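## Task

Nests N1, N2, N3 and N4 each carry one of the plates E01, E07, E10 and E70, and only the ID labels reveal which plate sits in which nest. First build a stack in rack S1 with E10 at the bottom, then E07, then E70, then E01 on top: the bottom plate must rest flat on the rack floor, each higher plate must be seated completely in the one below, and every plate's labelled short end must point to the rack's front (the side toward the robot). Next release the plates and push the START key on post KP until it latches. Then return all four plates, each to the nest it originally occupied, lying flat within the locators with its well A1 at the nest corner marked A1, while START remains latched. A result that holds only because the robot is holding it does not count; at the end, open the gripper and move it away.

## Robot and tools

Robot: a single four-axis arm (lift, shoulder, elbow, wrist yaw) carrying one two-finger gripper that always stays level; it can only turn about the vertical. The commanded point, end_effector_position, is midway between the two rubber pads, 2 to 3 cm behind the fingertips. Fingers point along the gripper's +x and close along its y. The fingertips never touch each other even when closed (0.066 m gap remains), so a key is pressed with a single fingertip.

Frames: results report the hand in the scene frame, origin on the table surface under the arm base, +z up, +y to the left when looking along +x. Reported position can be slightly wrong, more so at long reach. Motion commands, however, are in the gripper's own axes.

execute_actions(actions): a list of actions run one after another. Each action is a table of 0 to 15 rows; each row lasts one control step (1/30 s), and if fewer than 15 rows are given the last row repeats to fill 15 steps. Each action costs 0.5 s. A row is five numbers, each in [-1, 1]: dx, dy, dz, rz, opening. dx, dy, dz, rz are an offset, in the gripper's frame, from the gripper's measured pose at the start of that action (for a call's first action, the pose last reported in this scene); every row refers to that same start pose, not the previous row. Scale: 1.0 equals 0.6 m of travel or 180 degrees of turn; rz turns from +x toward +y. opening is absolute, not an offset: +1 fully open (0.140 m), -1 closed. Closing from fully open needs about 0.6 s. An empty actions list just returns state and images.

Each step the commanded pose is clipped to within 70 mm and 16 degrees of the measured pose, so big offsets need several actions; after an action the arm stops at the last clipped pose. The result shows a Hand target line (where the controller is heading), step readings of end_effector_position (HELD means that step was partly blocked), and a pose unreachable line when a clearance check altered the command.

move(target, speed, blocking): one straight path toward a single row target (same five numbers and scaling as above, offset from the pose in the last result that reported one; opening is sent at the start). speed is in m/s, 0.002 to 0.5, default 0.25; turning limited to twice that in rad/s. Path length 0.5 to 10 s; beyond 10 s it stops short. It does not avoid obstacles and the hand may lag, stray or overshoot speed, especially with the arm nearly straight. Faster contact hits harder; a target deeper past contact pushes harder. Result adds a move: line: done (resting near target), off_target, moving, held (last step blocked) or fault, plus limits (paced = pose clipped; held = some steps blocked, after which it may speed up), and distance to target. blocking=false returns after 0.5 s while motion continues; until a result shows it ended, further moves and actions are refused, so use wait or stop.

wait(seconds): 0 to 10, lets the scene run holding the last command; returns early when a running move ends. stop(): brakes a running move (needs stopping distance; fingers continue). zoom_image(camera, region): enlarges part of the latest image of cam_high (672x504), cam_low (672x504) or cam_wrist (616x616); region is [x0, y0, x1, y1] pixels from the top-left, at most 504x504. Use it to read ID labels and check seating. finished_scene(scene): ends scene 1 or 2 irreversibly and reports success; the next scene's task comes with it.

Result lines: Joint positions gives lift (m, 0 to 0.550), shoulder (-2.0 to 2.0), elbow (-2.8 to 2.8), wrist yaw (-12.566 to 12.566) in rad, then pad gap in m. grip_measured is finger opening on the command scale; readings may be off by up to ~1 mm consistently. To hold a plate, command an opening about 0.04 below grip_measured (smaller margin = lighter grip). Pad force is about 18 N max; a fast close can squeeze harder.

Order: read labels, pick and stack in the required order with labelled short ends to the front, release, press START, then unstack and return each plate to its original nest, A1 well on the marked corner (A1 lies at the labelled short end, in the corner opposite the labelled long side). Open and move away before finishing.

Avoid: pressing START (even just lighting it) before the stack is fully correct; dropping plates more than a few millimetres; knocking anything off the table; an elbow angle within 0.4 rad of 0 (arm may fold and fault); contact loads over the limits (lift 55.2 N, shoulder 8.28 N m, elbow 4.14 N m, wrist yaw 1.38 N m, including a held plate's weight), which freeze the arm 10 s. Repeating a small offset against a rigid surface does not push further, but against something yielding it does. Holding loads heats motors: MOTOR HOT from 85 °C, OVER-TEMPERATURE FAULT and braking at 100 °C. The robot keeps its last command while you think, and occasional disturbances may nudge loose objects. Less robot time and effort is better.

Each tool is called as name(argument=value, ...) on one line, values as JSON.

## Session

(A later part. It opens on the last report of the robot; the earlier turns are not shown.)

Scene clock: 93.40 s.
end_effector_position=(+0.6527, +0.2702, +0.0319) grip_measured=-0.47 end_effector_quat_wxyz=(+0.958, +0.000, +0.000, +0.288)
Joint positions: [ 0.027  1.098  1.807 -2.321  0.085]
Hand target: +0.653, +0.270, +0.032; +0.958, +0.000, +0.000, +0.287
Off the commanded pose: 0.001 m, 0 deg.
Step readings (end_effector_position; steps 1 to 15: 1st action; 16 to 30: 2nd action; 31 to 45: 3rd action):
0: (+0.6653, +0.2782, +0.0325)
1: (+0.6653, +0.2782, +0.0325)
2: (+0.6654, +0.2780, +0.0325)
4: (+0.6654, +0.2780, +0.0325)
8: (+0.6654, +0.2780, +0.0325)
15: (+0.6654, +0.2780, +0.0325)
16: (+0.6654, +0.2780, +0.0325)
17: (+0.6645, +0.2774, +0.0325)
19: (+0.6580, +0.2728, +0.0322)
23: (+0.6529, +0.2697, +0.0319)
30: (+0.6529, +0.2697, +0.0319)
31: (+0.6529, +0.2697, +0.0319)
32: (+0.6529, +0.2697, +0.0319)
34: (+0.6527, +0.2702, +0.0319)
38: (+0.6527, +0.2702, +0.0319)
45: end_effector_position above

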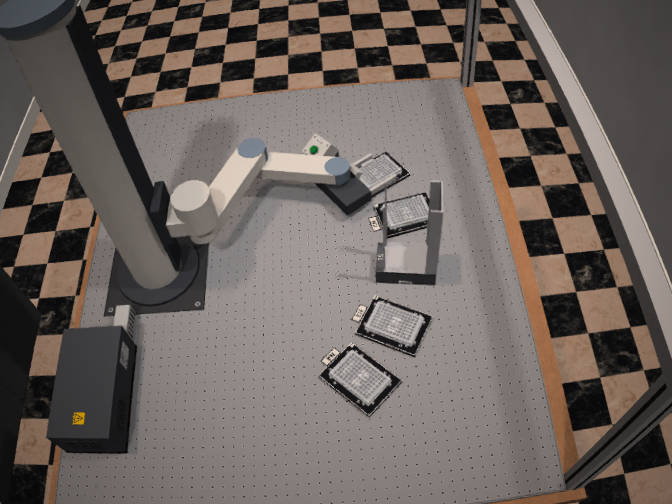

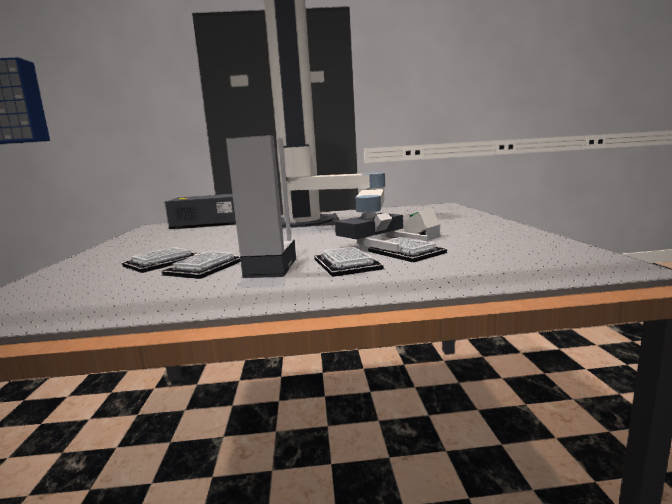

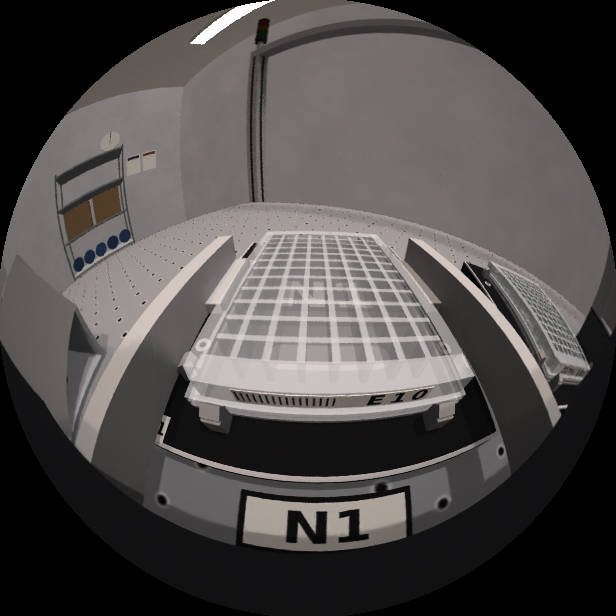

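move(target=[0,0,0.368,0,-0.52], speed=0.15)

move(target=[-0.0157,0.3056,0,0.1205,-0.52])

move(target=[0,0,-0.475,0,-0.52])

Scene clock: 299.13 s.
end_effector_position=(+0.7049, -0.0762, +0.3318) grip_measured=-0.47 end_effector_quat_wxyz=(+0.998, +0.000, +0.000, -0.066)
Joint positions: [ 0.327  0.497  1.723 -2.353  0.086]
Hand target: +0.705, -0.076, +0.332; +0.998, +0.000, +0.000, -0.066
Off the commanded pose: 0.000 m, 0 deg.
move: done

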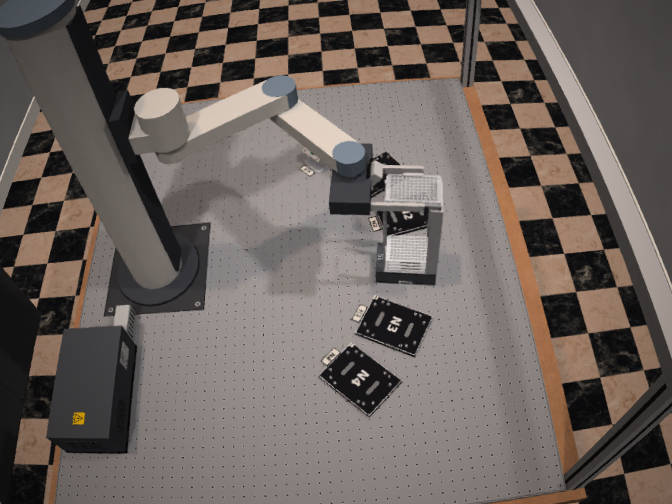

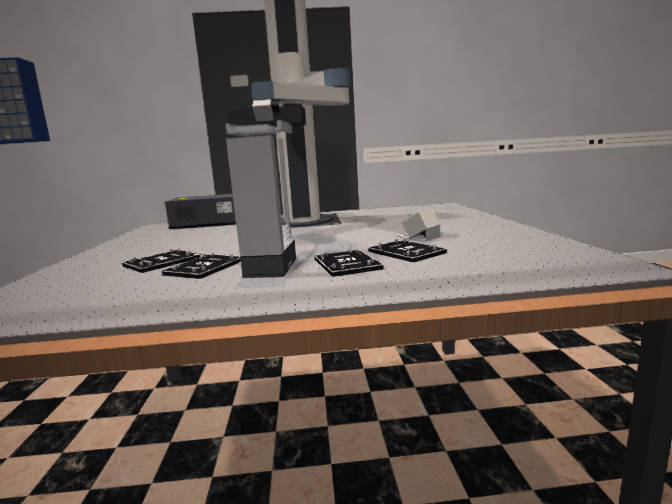

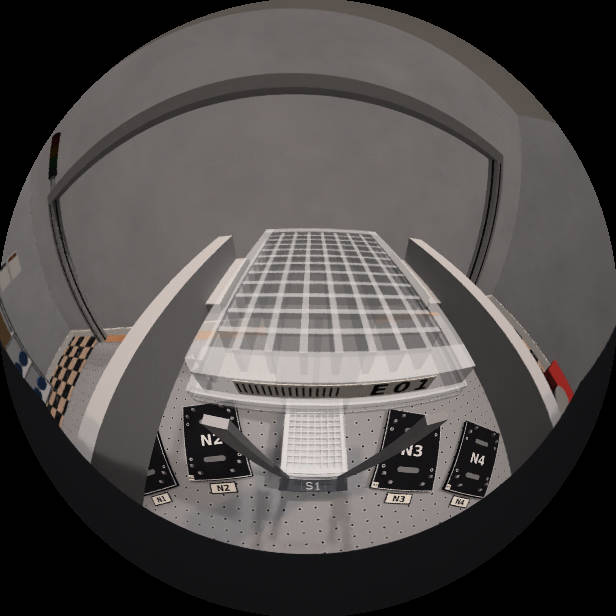

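Scene clock: 300.23 s.
end_effector_position=(+0.7199, +0.1071, +0.3318) grip_measured=-0.47 end_effector_quat_wxyz=(+0.992, +0.000, +0.000, +0.123)
Joint positions: [ 0.327  0.765  1.847 -2.366  0.086]
Hand target: +0.720, +0.107, +0.332; +0.992, +0.000, +0.000, +0.123
Off the commanded pose: 0.000 m, 0 deg.
move: done

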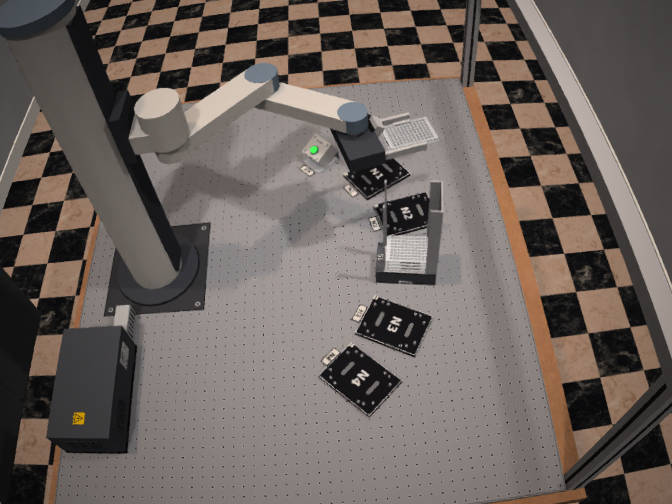

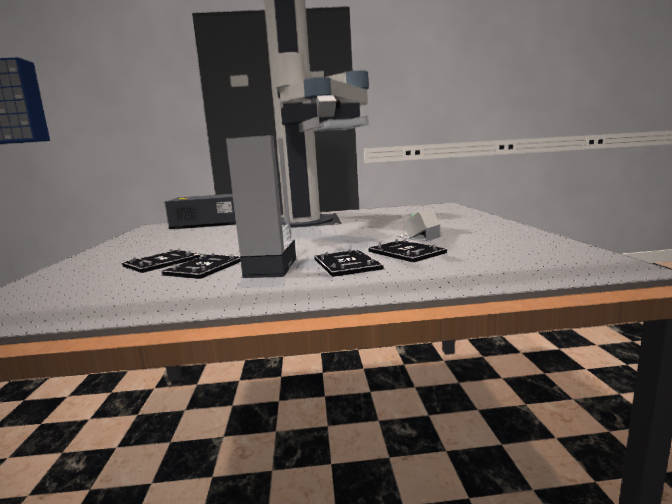

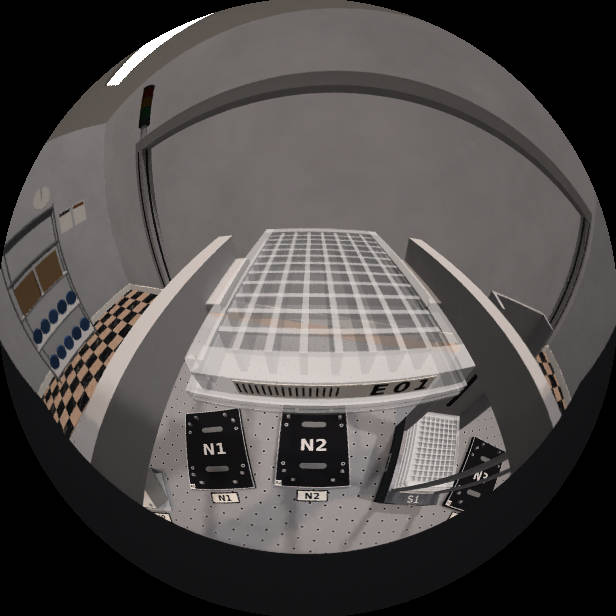

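Scene clock: 301.80 s.
end_effector_position=(+0.7199, +0.1070, +0.0468) grip_measured=-0.47 end_effector_quat_wxyz=(+0.992, +0.000, +0.000, +0.123)
Joint positions: [ 0.042  0.765  1.847 -2.366  0.086]
Hand target: +0.720, +0.107, +0.047; +0.992, +0.000, +0.000, +0.123
Off the commanded pose: 0.000 m, 0 deg.
move: done

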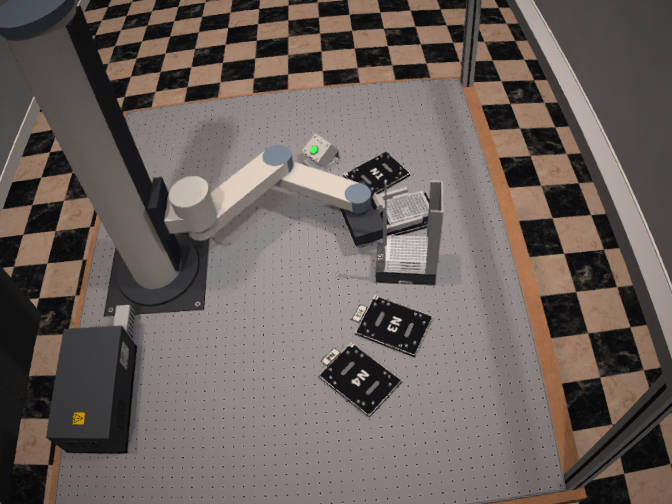

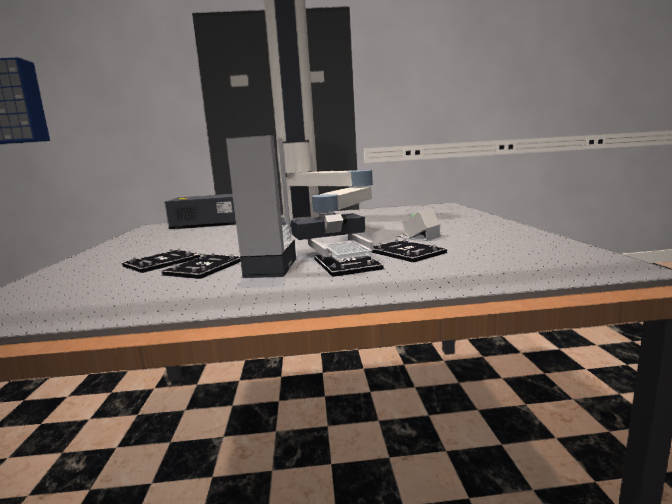

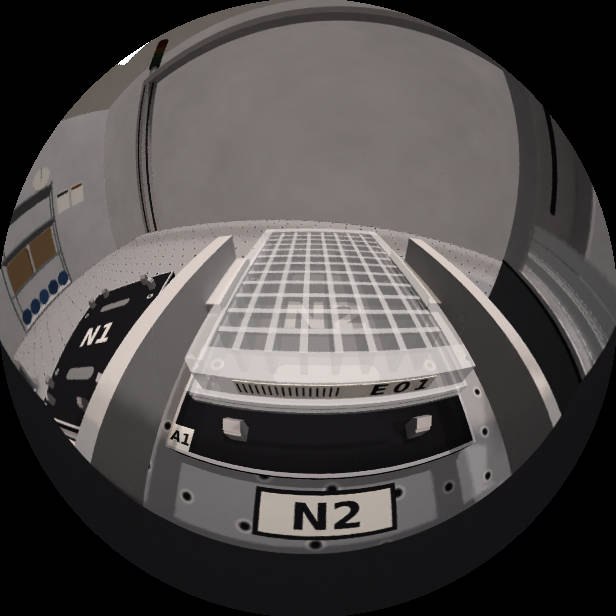

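move(target=[-0.0003,-0.0003,-0.0255,0,-0.52], speed=0.015)

move(target=[0,0,0,0,-0.1])

move(target=[0,0,0.04,0,-0.1])

move(target=[-0.24,0,0.071,0,-0.1])

Scene clock: 306.77 s.
end_effector_position=(+0.7199, +0.1067, +0.0315) grip_measured=-0.47 end_effector_quat_wxyz=(+0.993, +0.000, +0.000, +0.122)
Joint positions: [ 0.027  0.765  1.847 -2.367  0.086]
Hand target: +0.720, +0.107, +0.031; +0.992, +0.000, +0.000, +0.123
Off the commanded pose: 0.000 m, 0 deg.
move: done

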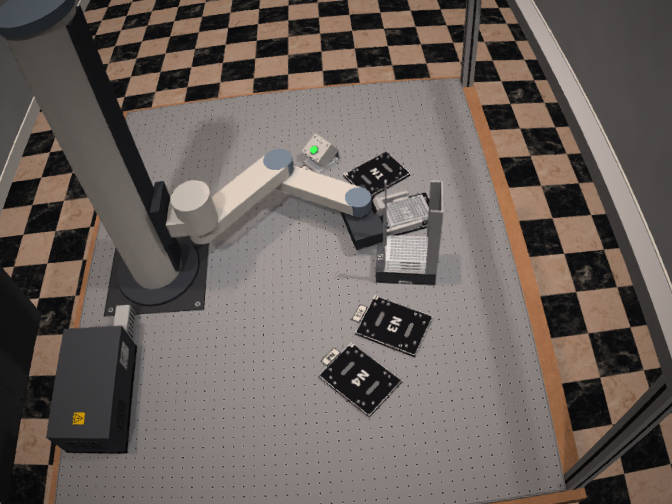

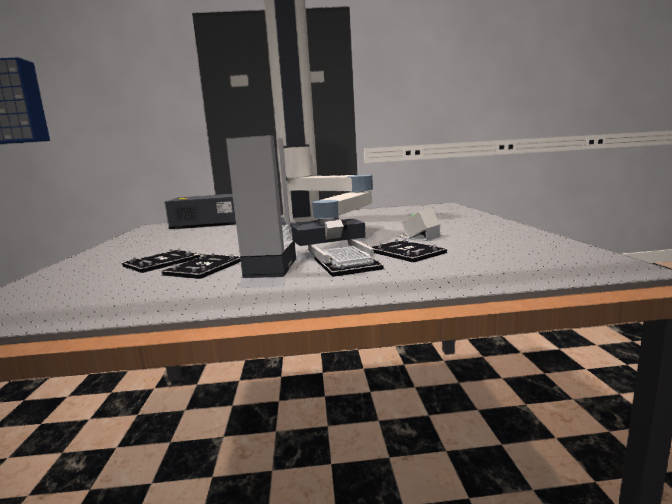

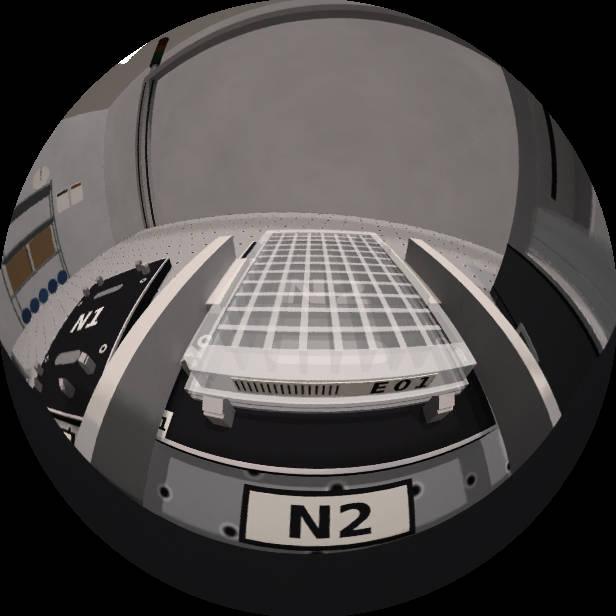

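Scene clock: 307.27 s.
end_effector_position=(+0.7199, +0.1067, +0.0315) grip_measured=-0.10 end_effector_quat_wxyz=(+0.993, +0.000, +0.000, +0.122)
Joint positions: [ 0.027  0.765  1.847 -2.367  0.099]
Hand target: +0.720, +0.107, +0.032; +0.993, +0.000, +0.000, +0.122
Off the commanded pose: 0.000 m, 0 deg.
move: done

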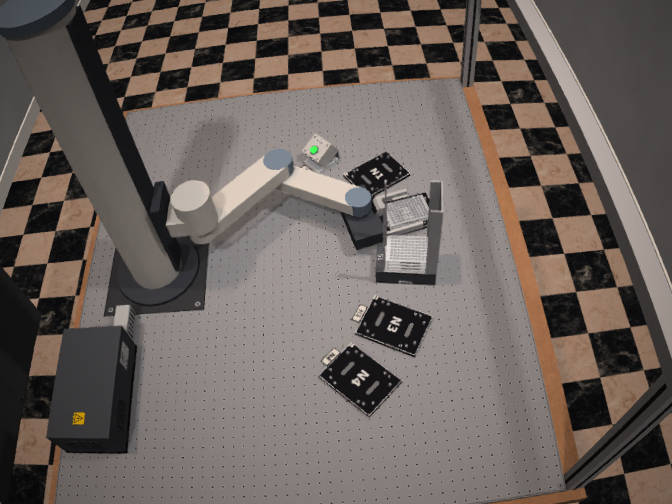

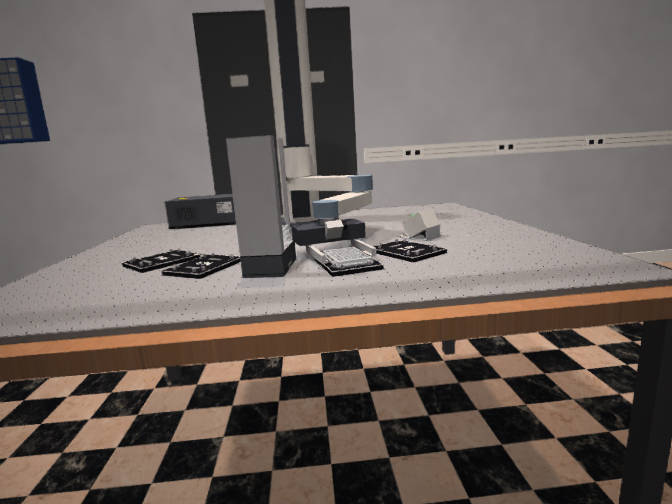

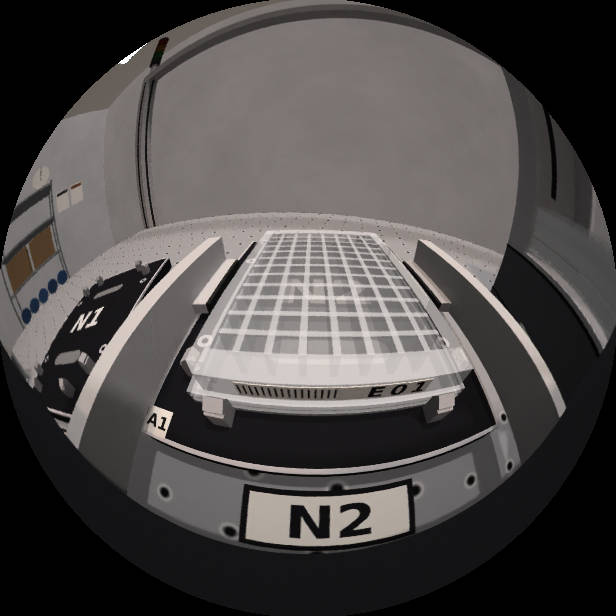

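Scene clock: 307.97 s.
end_effector_position=(+0.7199, +0.1067, +0.0556) grip_measured=-0.10 end_effector_quat_wxyz=(+0.993, +0.000, +0.000, +0.122)
Joint positions: [ 0.051  0.765  1.847 -2.367  0.099]
Hand target: +0.720, +0.107, +0.056; +0.993, +0.000, +0.000, +0.122
Off the commanded pose: 0.000 m, 0 deg.
move: done

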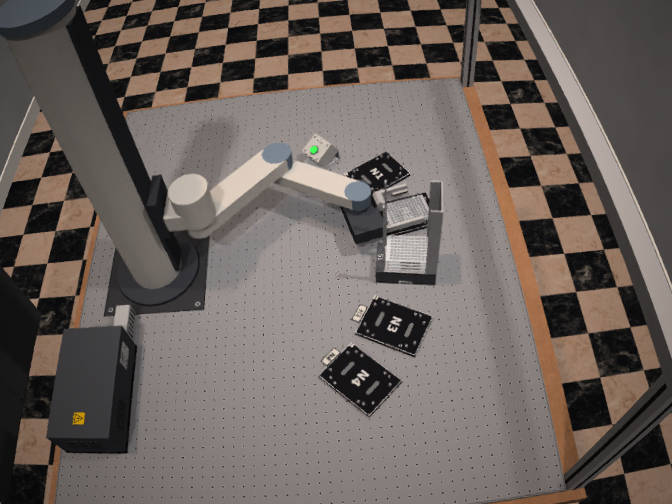

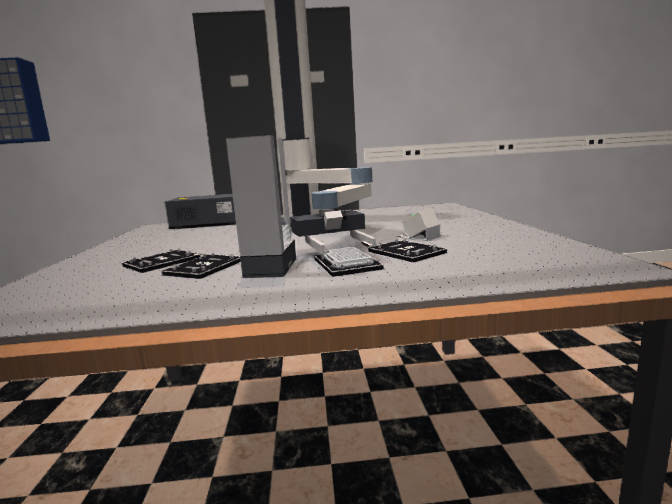

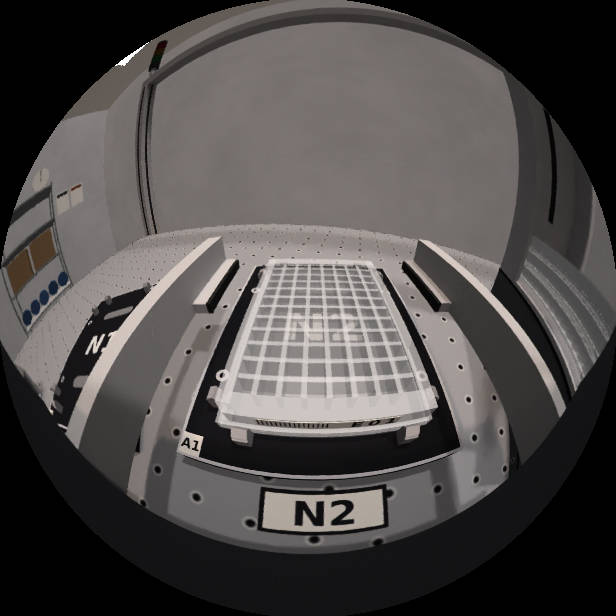

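Scene clock: 309.00 s.
end_effector_position=(+0.5802, +0.0718, +0.0982) grip_measured=-0.10 end_effector_quat_wxyz=(+0.993, +0.000, +0.000, +0.122)
Joint positions: [ 0.093  1.039  1.091 -1.886  0.099]
Hand target: +0.580, +0.072, +0.098; +0.993, +0.000, +0.000, +0.122
Off the commanded pose: 0.000 m, 0 deg.
move: done

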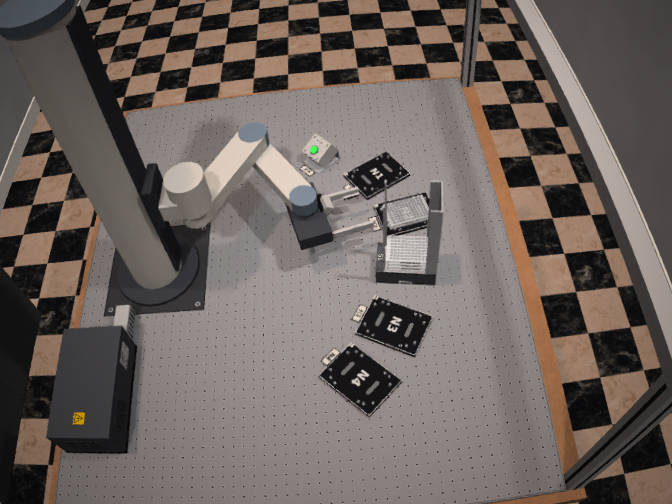

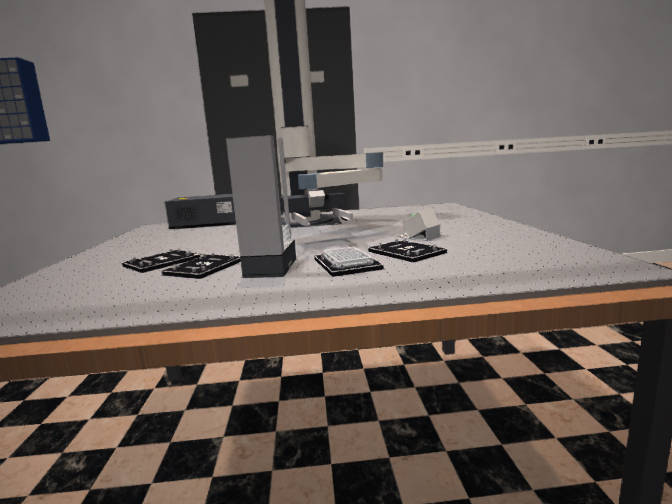

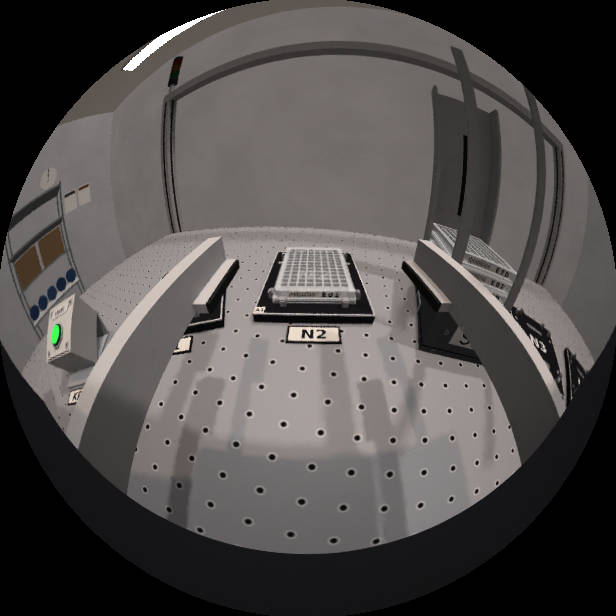

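move(target=[-0.0594,-0.2095,0,-0.12,-0.1])

move(target=[0.2172,0,0,0,-0.1], speed=0.15)

move(target=[0,0,0,0,-0.52])

move(target=[0,0,0.389,0,-0.52], speed=0.15)

move(target=[-0.063,-0.2923,0,-0.1076,-0.52])

move(target=[0,0,-0.475,0,-0.52])

Scene clock: 318.13 s.
end_effector_position=(+0.5759, -0.0589, +0.0982) grip_measured=-0.10 end_effector_quat_wxyz=(+0.998, +0.000, +0.000, -0.067)
Joint positions: [ 0.093  0.757  1.06  -1.951  0.099]
Hand target: +0.576, -0.059, +0.098; +0.998, +0.000, +0.000, -0.066
Off the commanded pose: 0.000 m, 0 deg.
move: done

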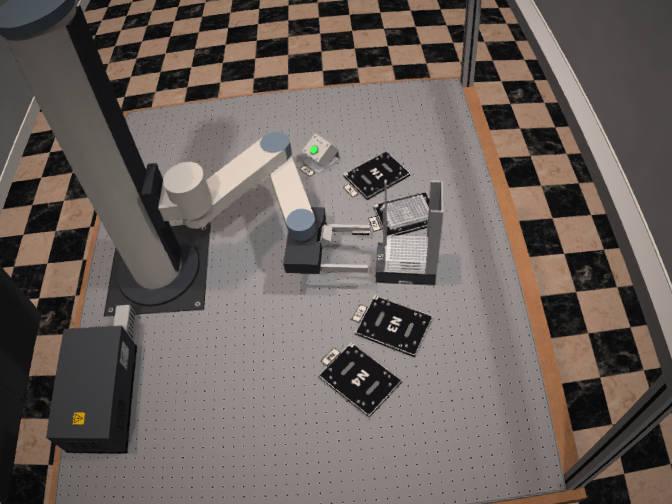

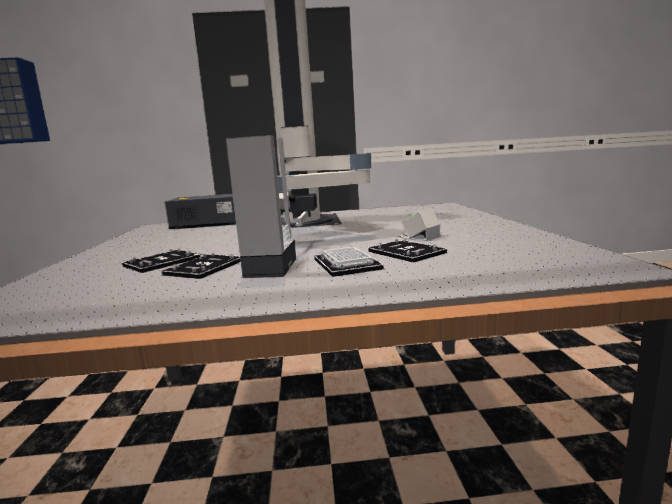

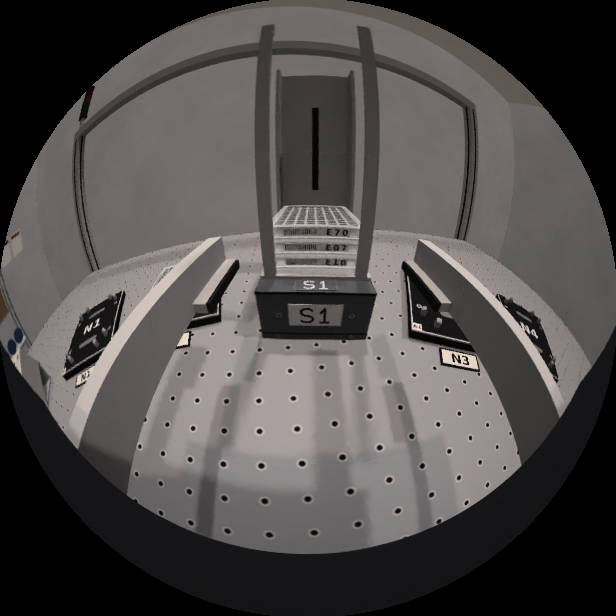

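Scene clock: 319.33 s.
end_effector_position=(+0.7050, -0.0763, +0.0982) grip_measured=-0.10 end_effector_quat_wxyz=(+0.998, +0.000, +0.000, -0.066)
Joint positions: [ 0.093  0.497  1.723 -2.353  0.099]
Hand target: +0.705, -0.076, +0.098; +0.998, +0.000, +0.000, -0.067
Off the commanded pose: 0.000 m, 0 deg.
move: done

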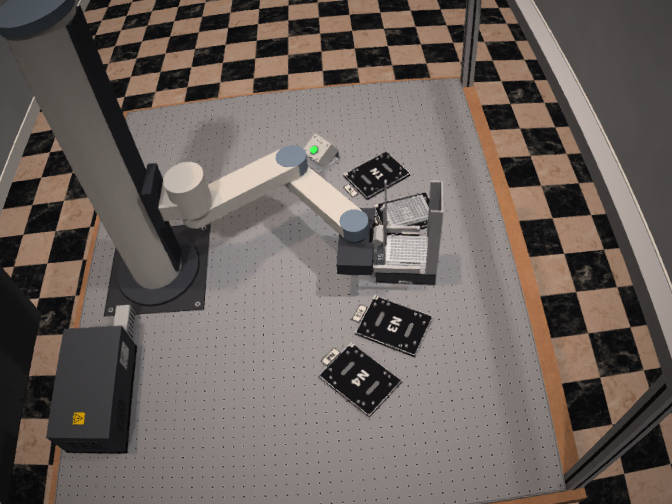

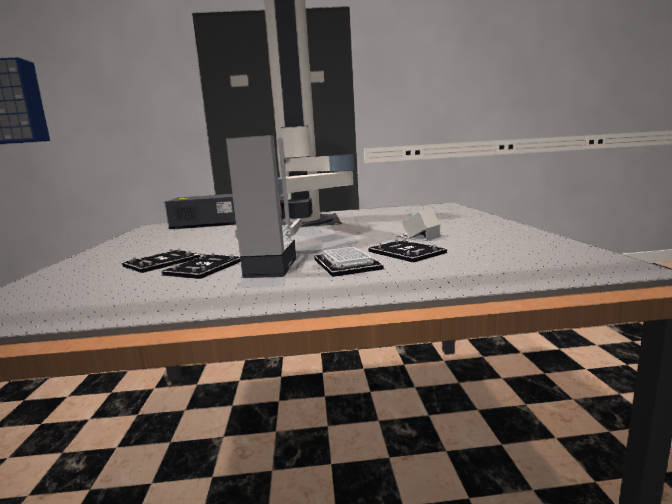

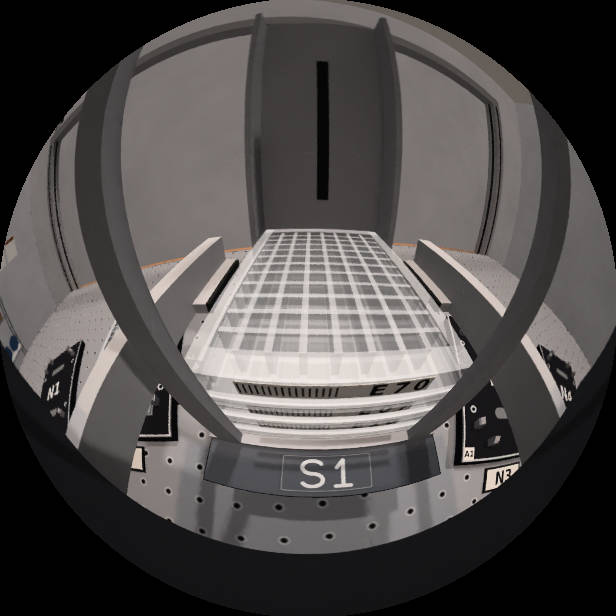

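Scene clock: 319.83 s.
end_effector_position=(+0.7050, -0.0763, +0.0982) grip_measured=-0.48 end_effector_quat_wxyz=(+0.998, +0.000, +0.000, -0.066)
Joint positions: [ 0.093  0.497  1.723 -2.353  0.085]
Hand target: +0.705, -0.076, +0.098; +0.998, +0.000, +0.000, -0.066
Off the commanded pose: 0.000 m, 0 deg.
move: done

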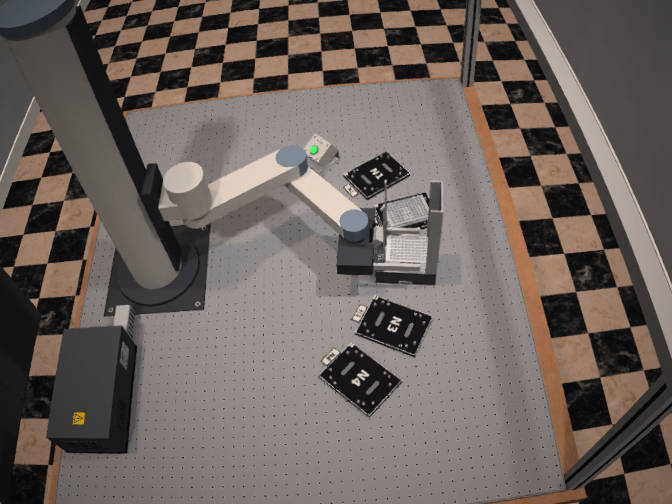

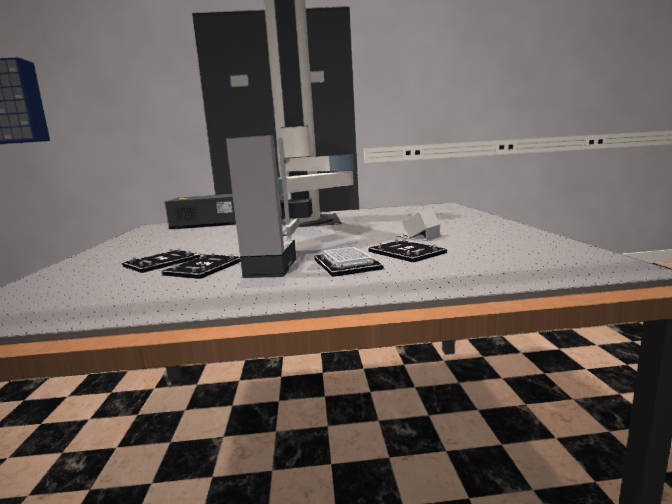

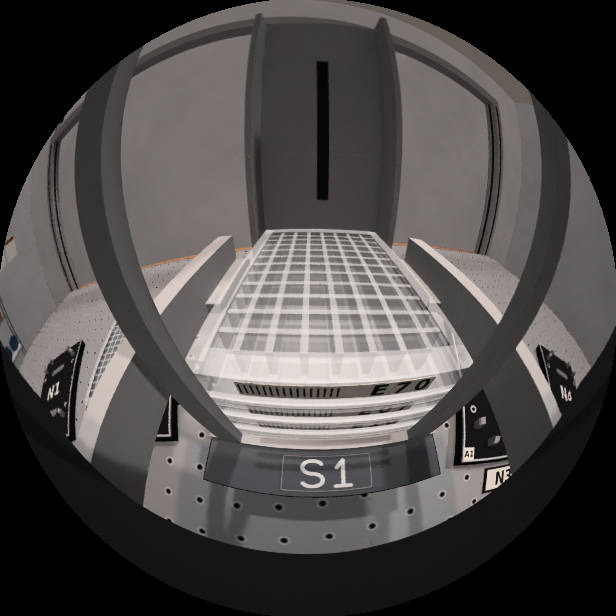

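Scene clock: 321.73 s.
end_effector_position=(+0.7050, -0.0763, +0.3317) grip_measured=-0.48 end_effector_quat_wxyz=(+0.998, +0.000, +0.000, -0.066)
Joint positions: [ 0.327  0.497  1.723 -2.353  0.085]
Hand target: +0.705, -0.076, +0.332; +0.998, +0.000, +0.000, -0.066
Off the commanded pose: 0.000 m, 0 deg.
move: done

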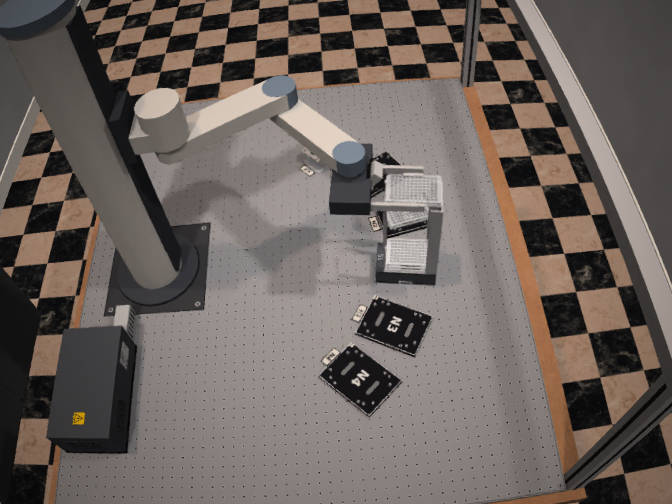

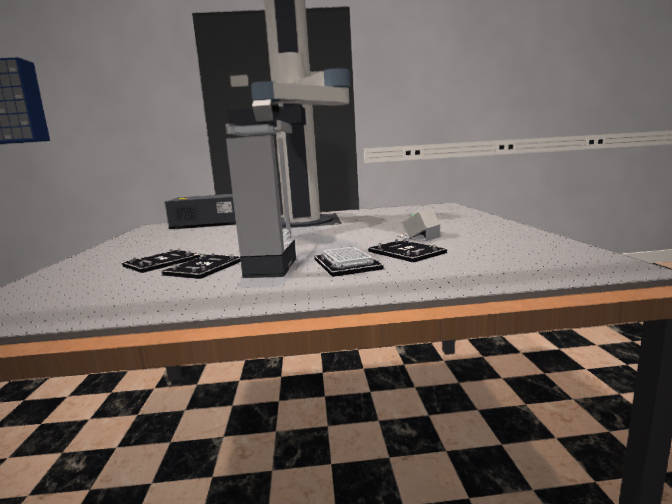

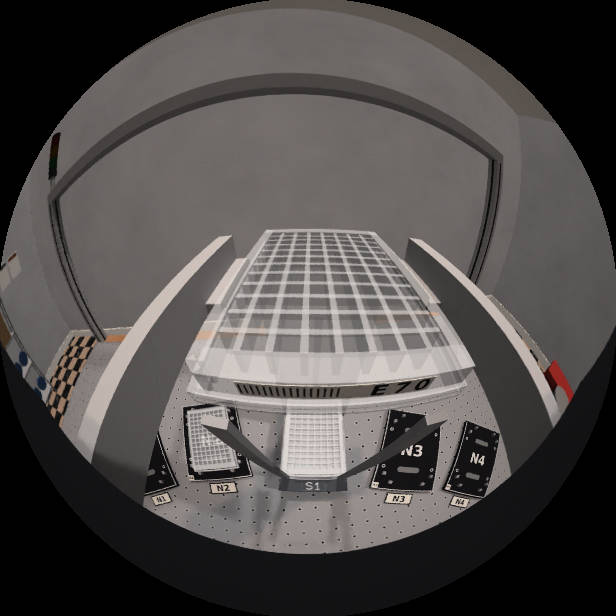

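Scene clock: 322.83 s.
end_effector_position=(+0.6442, -0.2452, +0.3317) grip_measured=-0.48 end_effector_quat_wxyz=(+0.972, +0.000, +0.000, -0.234)
Joint positions: [ 0.327  0.173  1.687 -2.332  0.085]
Hand target: +0.644, -0.245, +0.332; +0.972, +0.000, +0.000, -0.233
Off the commanded pose: 0.000 m, 0 deg.
move: done

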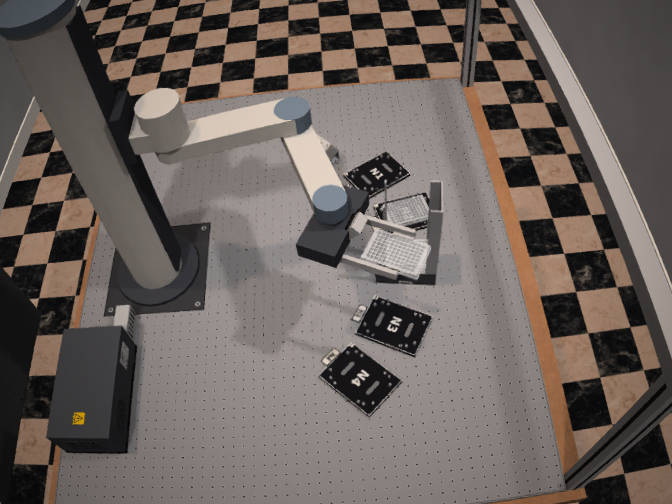

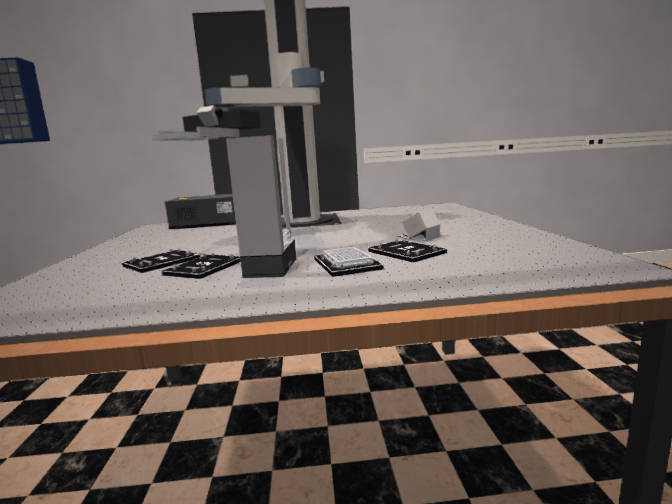

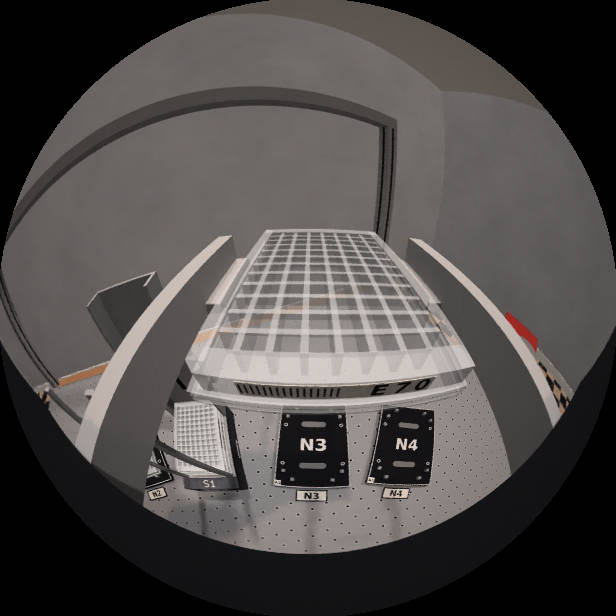

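Scene clock: 324.40 s.
end_effector_position=(+0.6441, -0.2452, +0.0466) grip_measured=-0.48 end_effector_quat_wxyz=(+0.972, +0.000, +0.000, -0.234)
Joint positions: [ 0.042  0.173  1.687 -2.332  0.085]
Hand target: +0.644, -0.245, +0.047; +0.972, +0.000, +0.000, -0.234
Off the commanded pose: 0.000 m, 0 deg.
move: done

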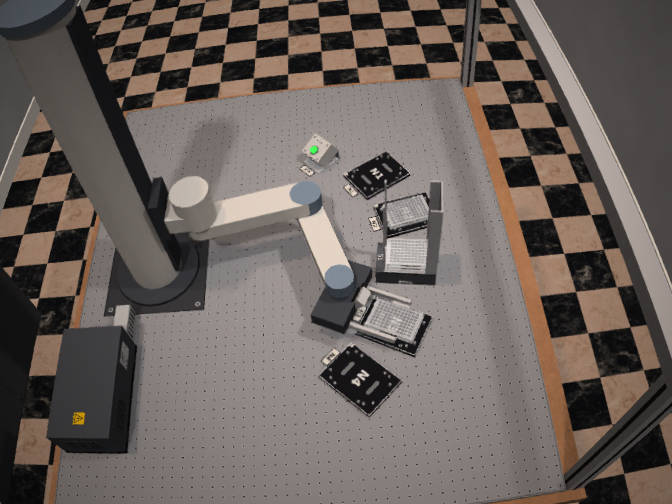

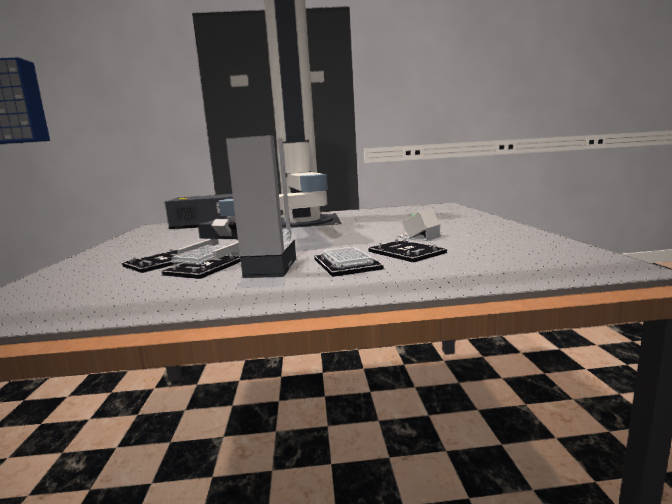

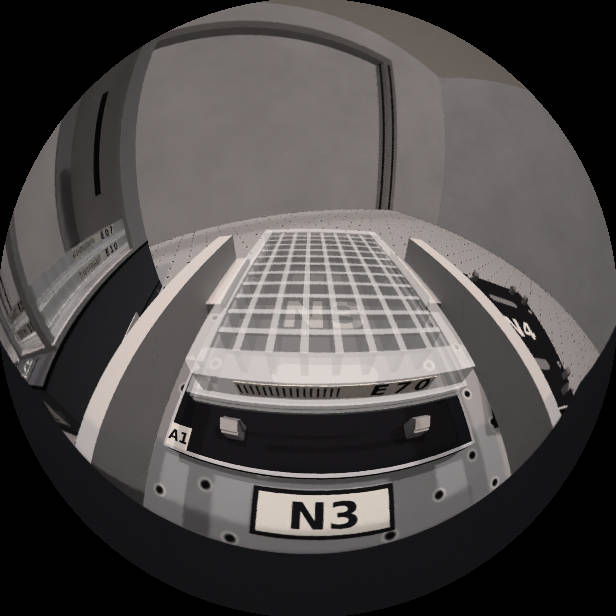

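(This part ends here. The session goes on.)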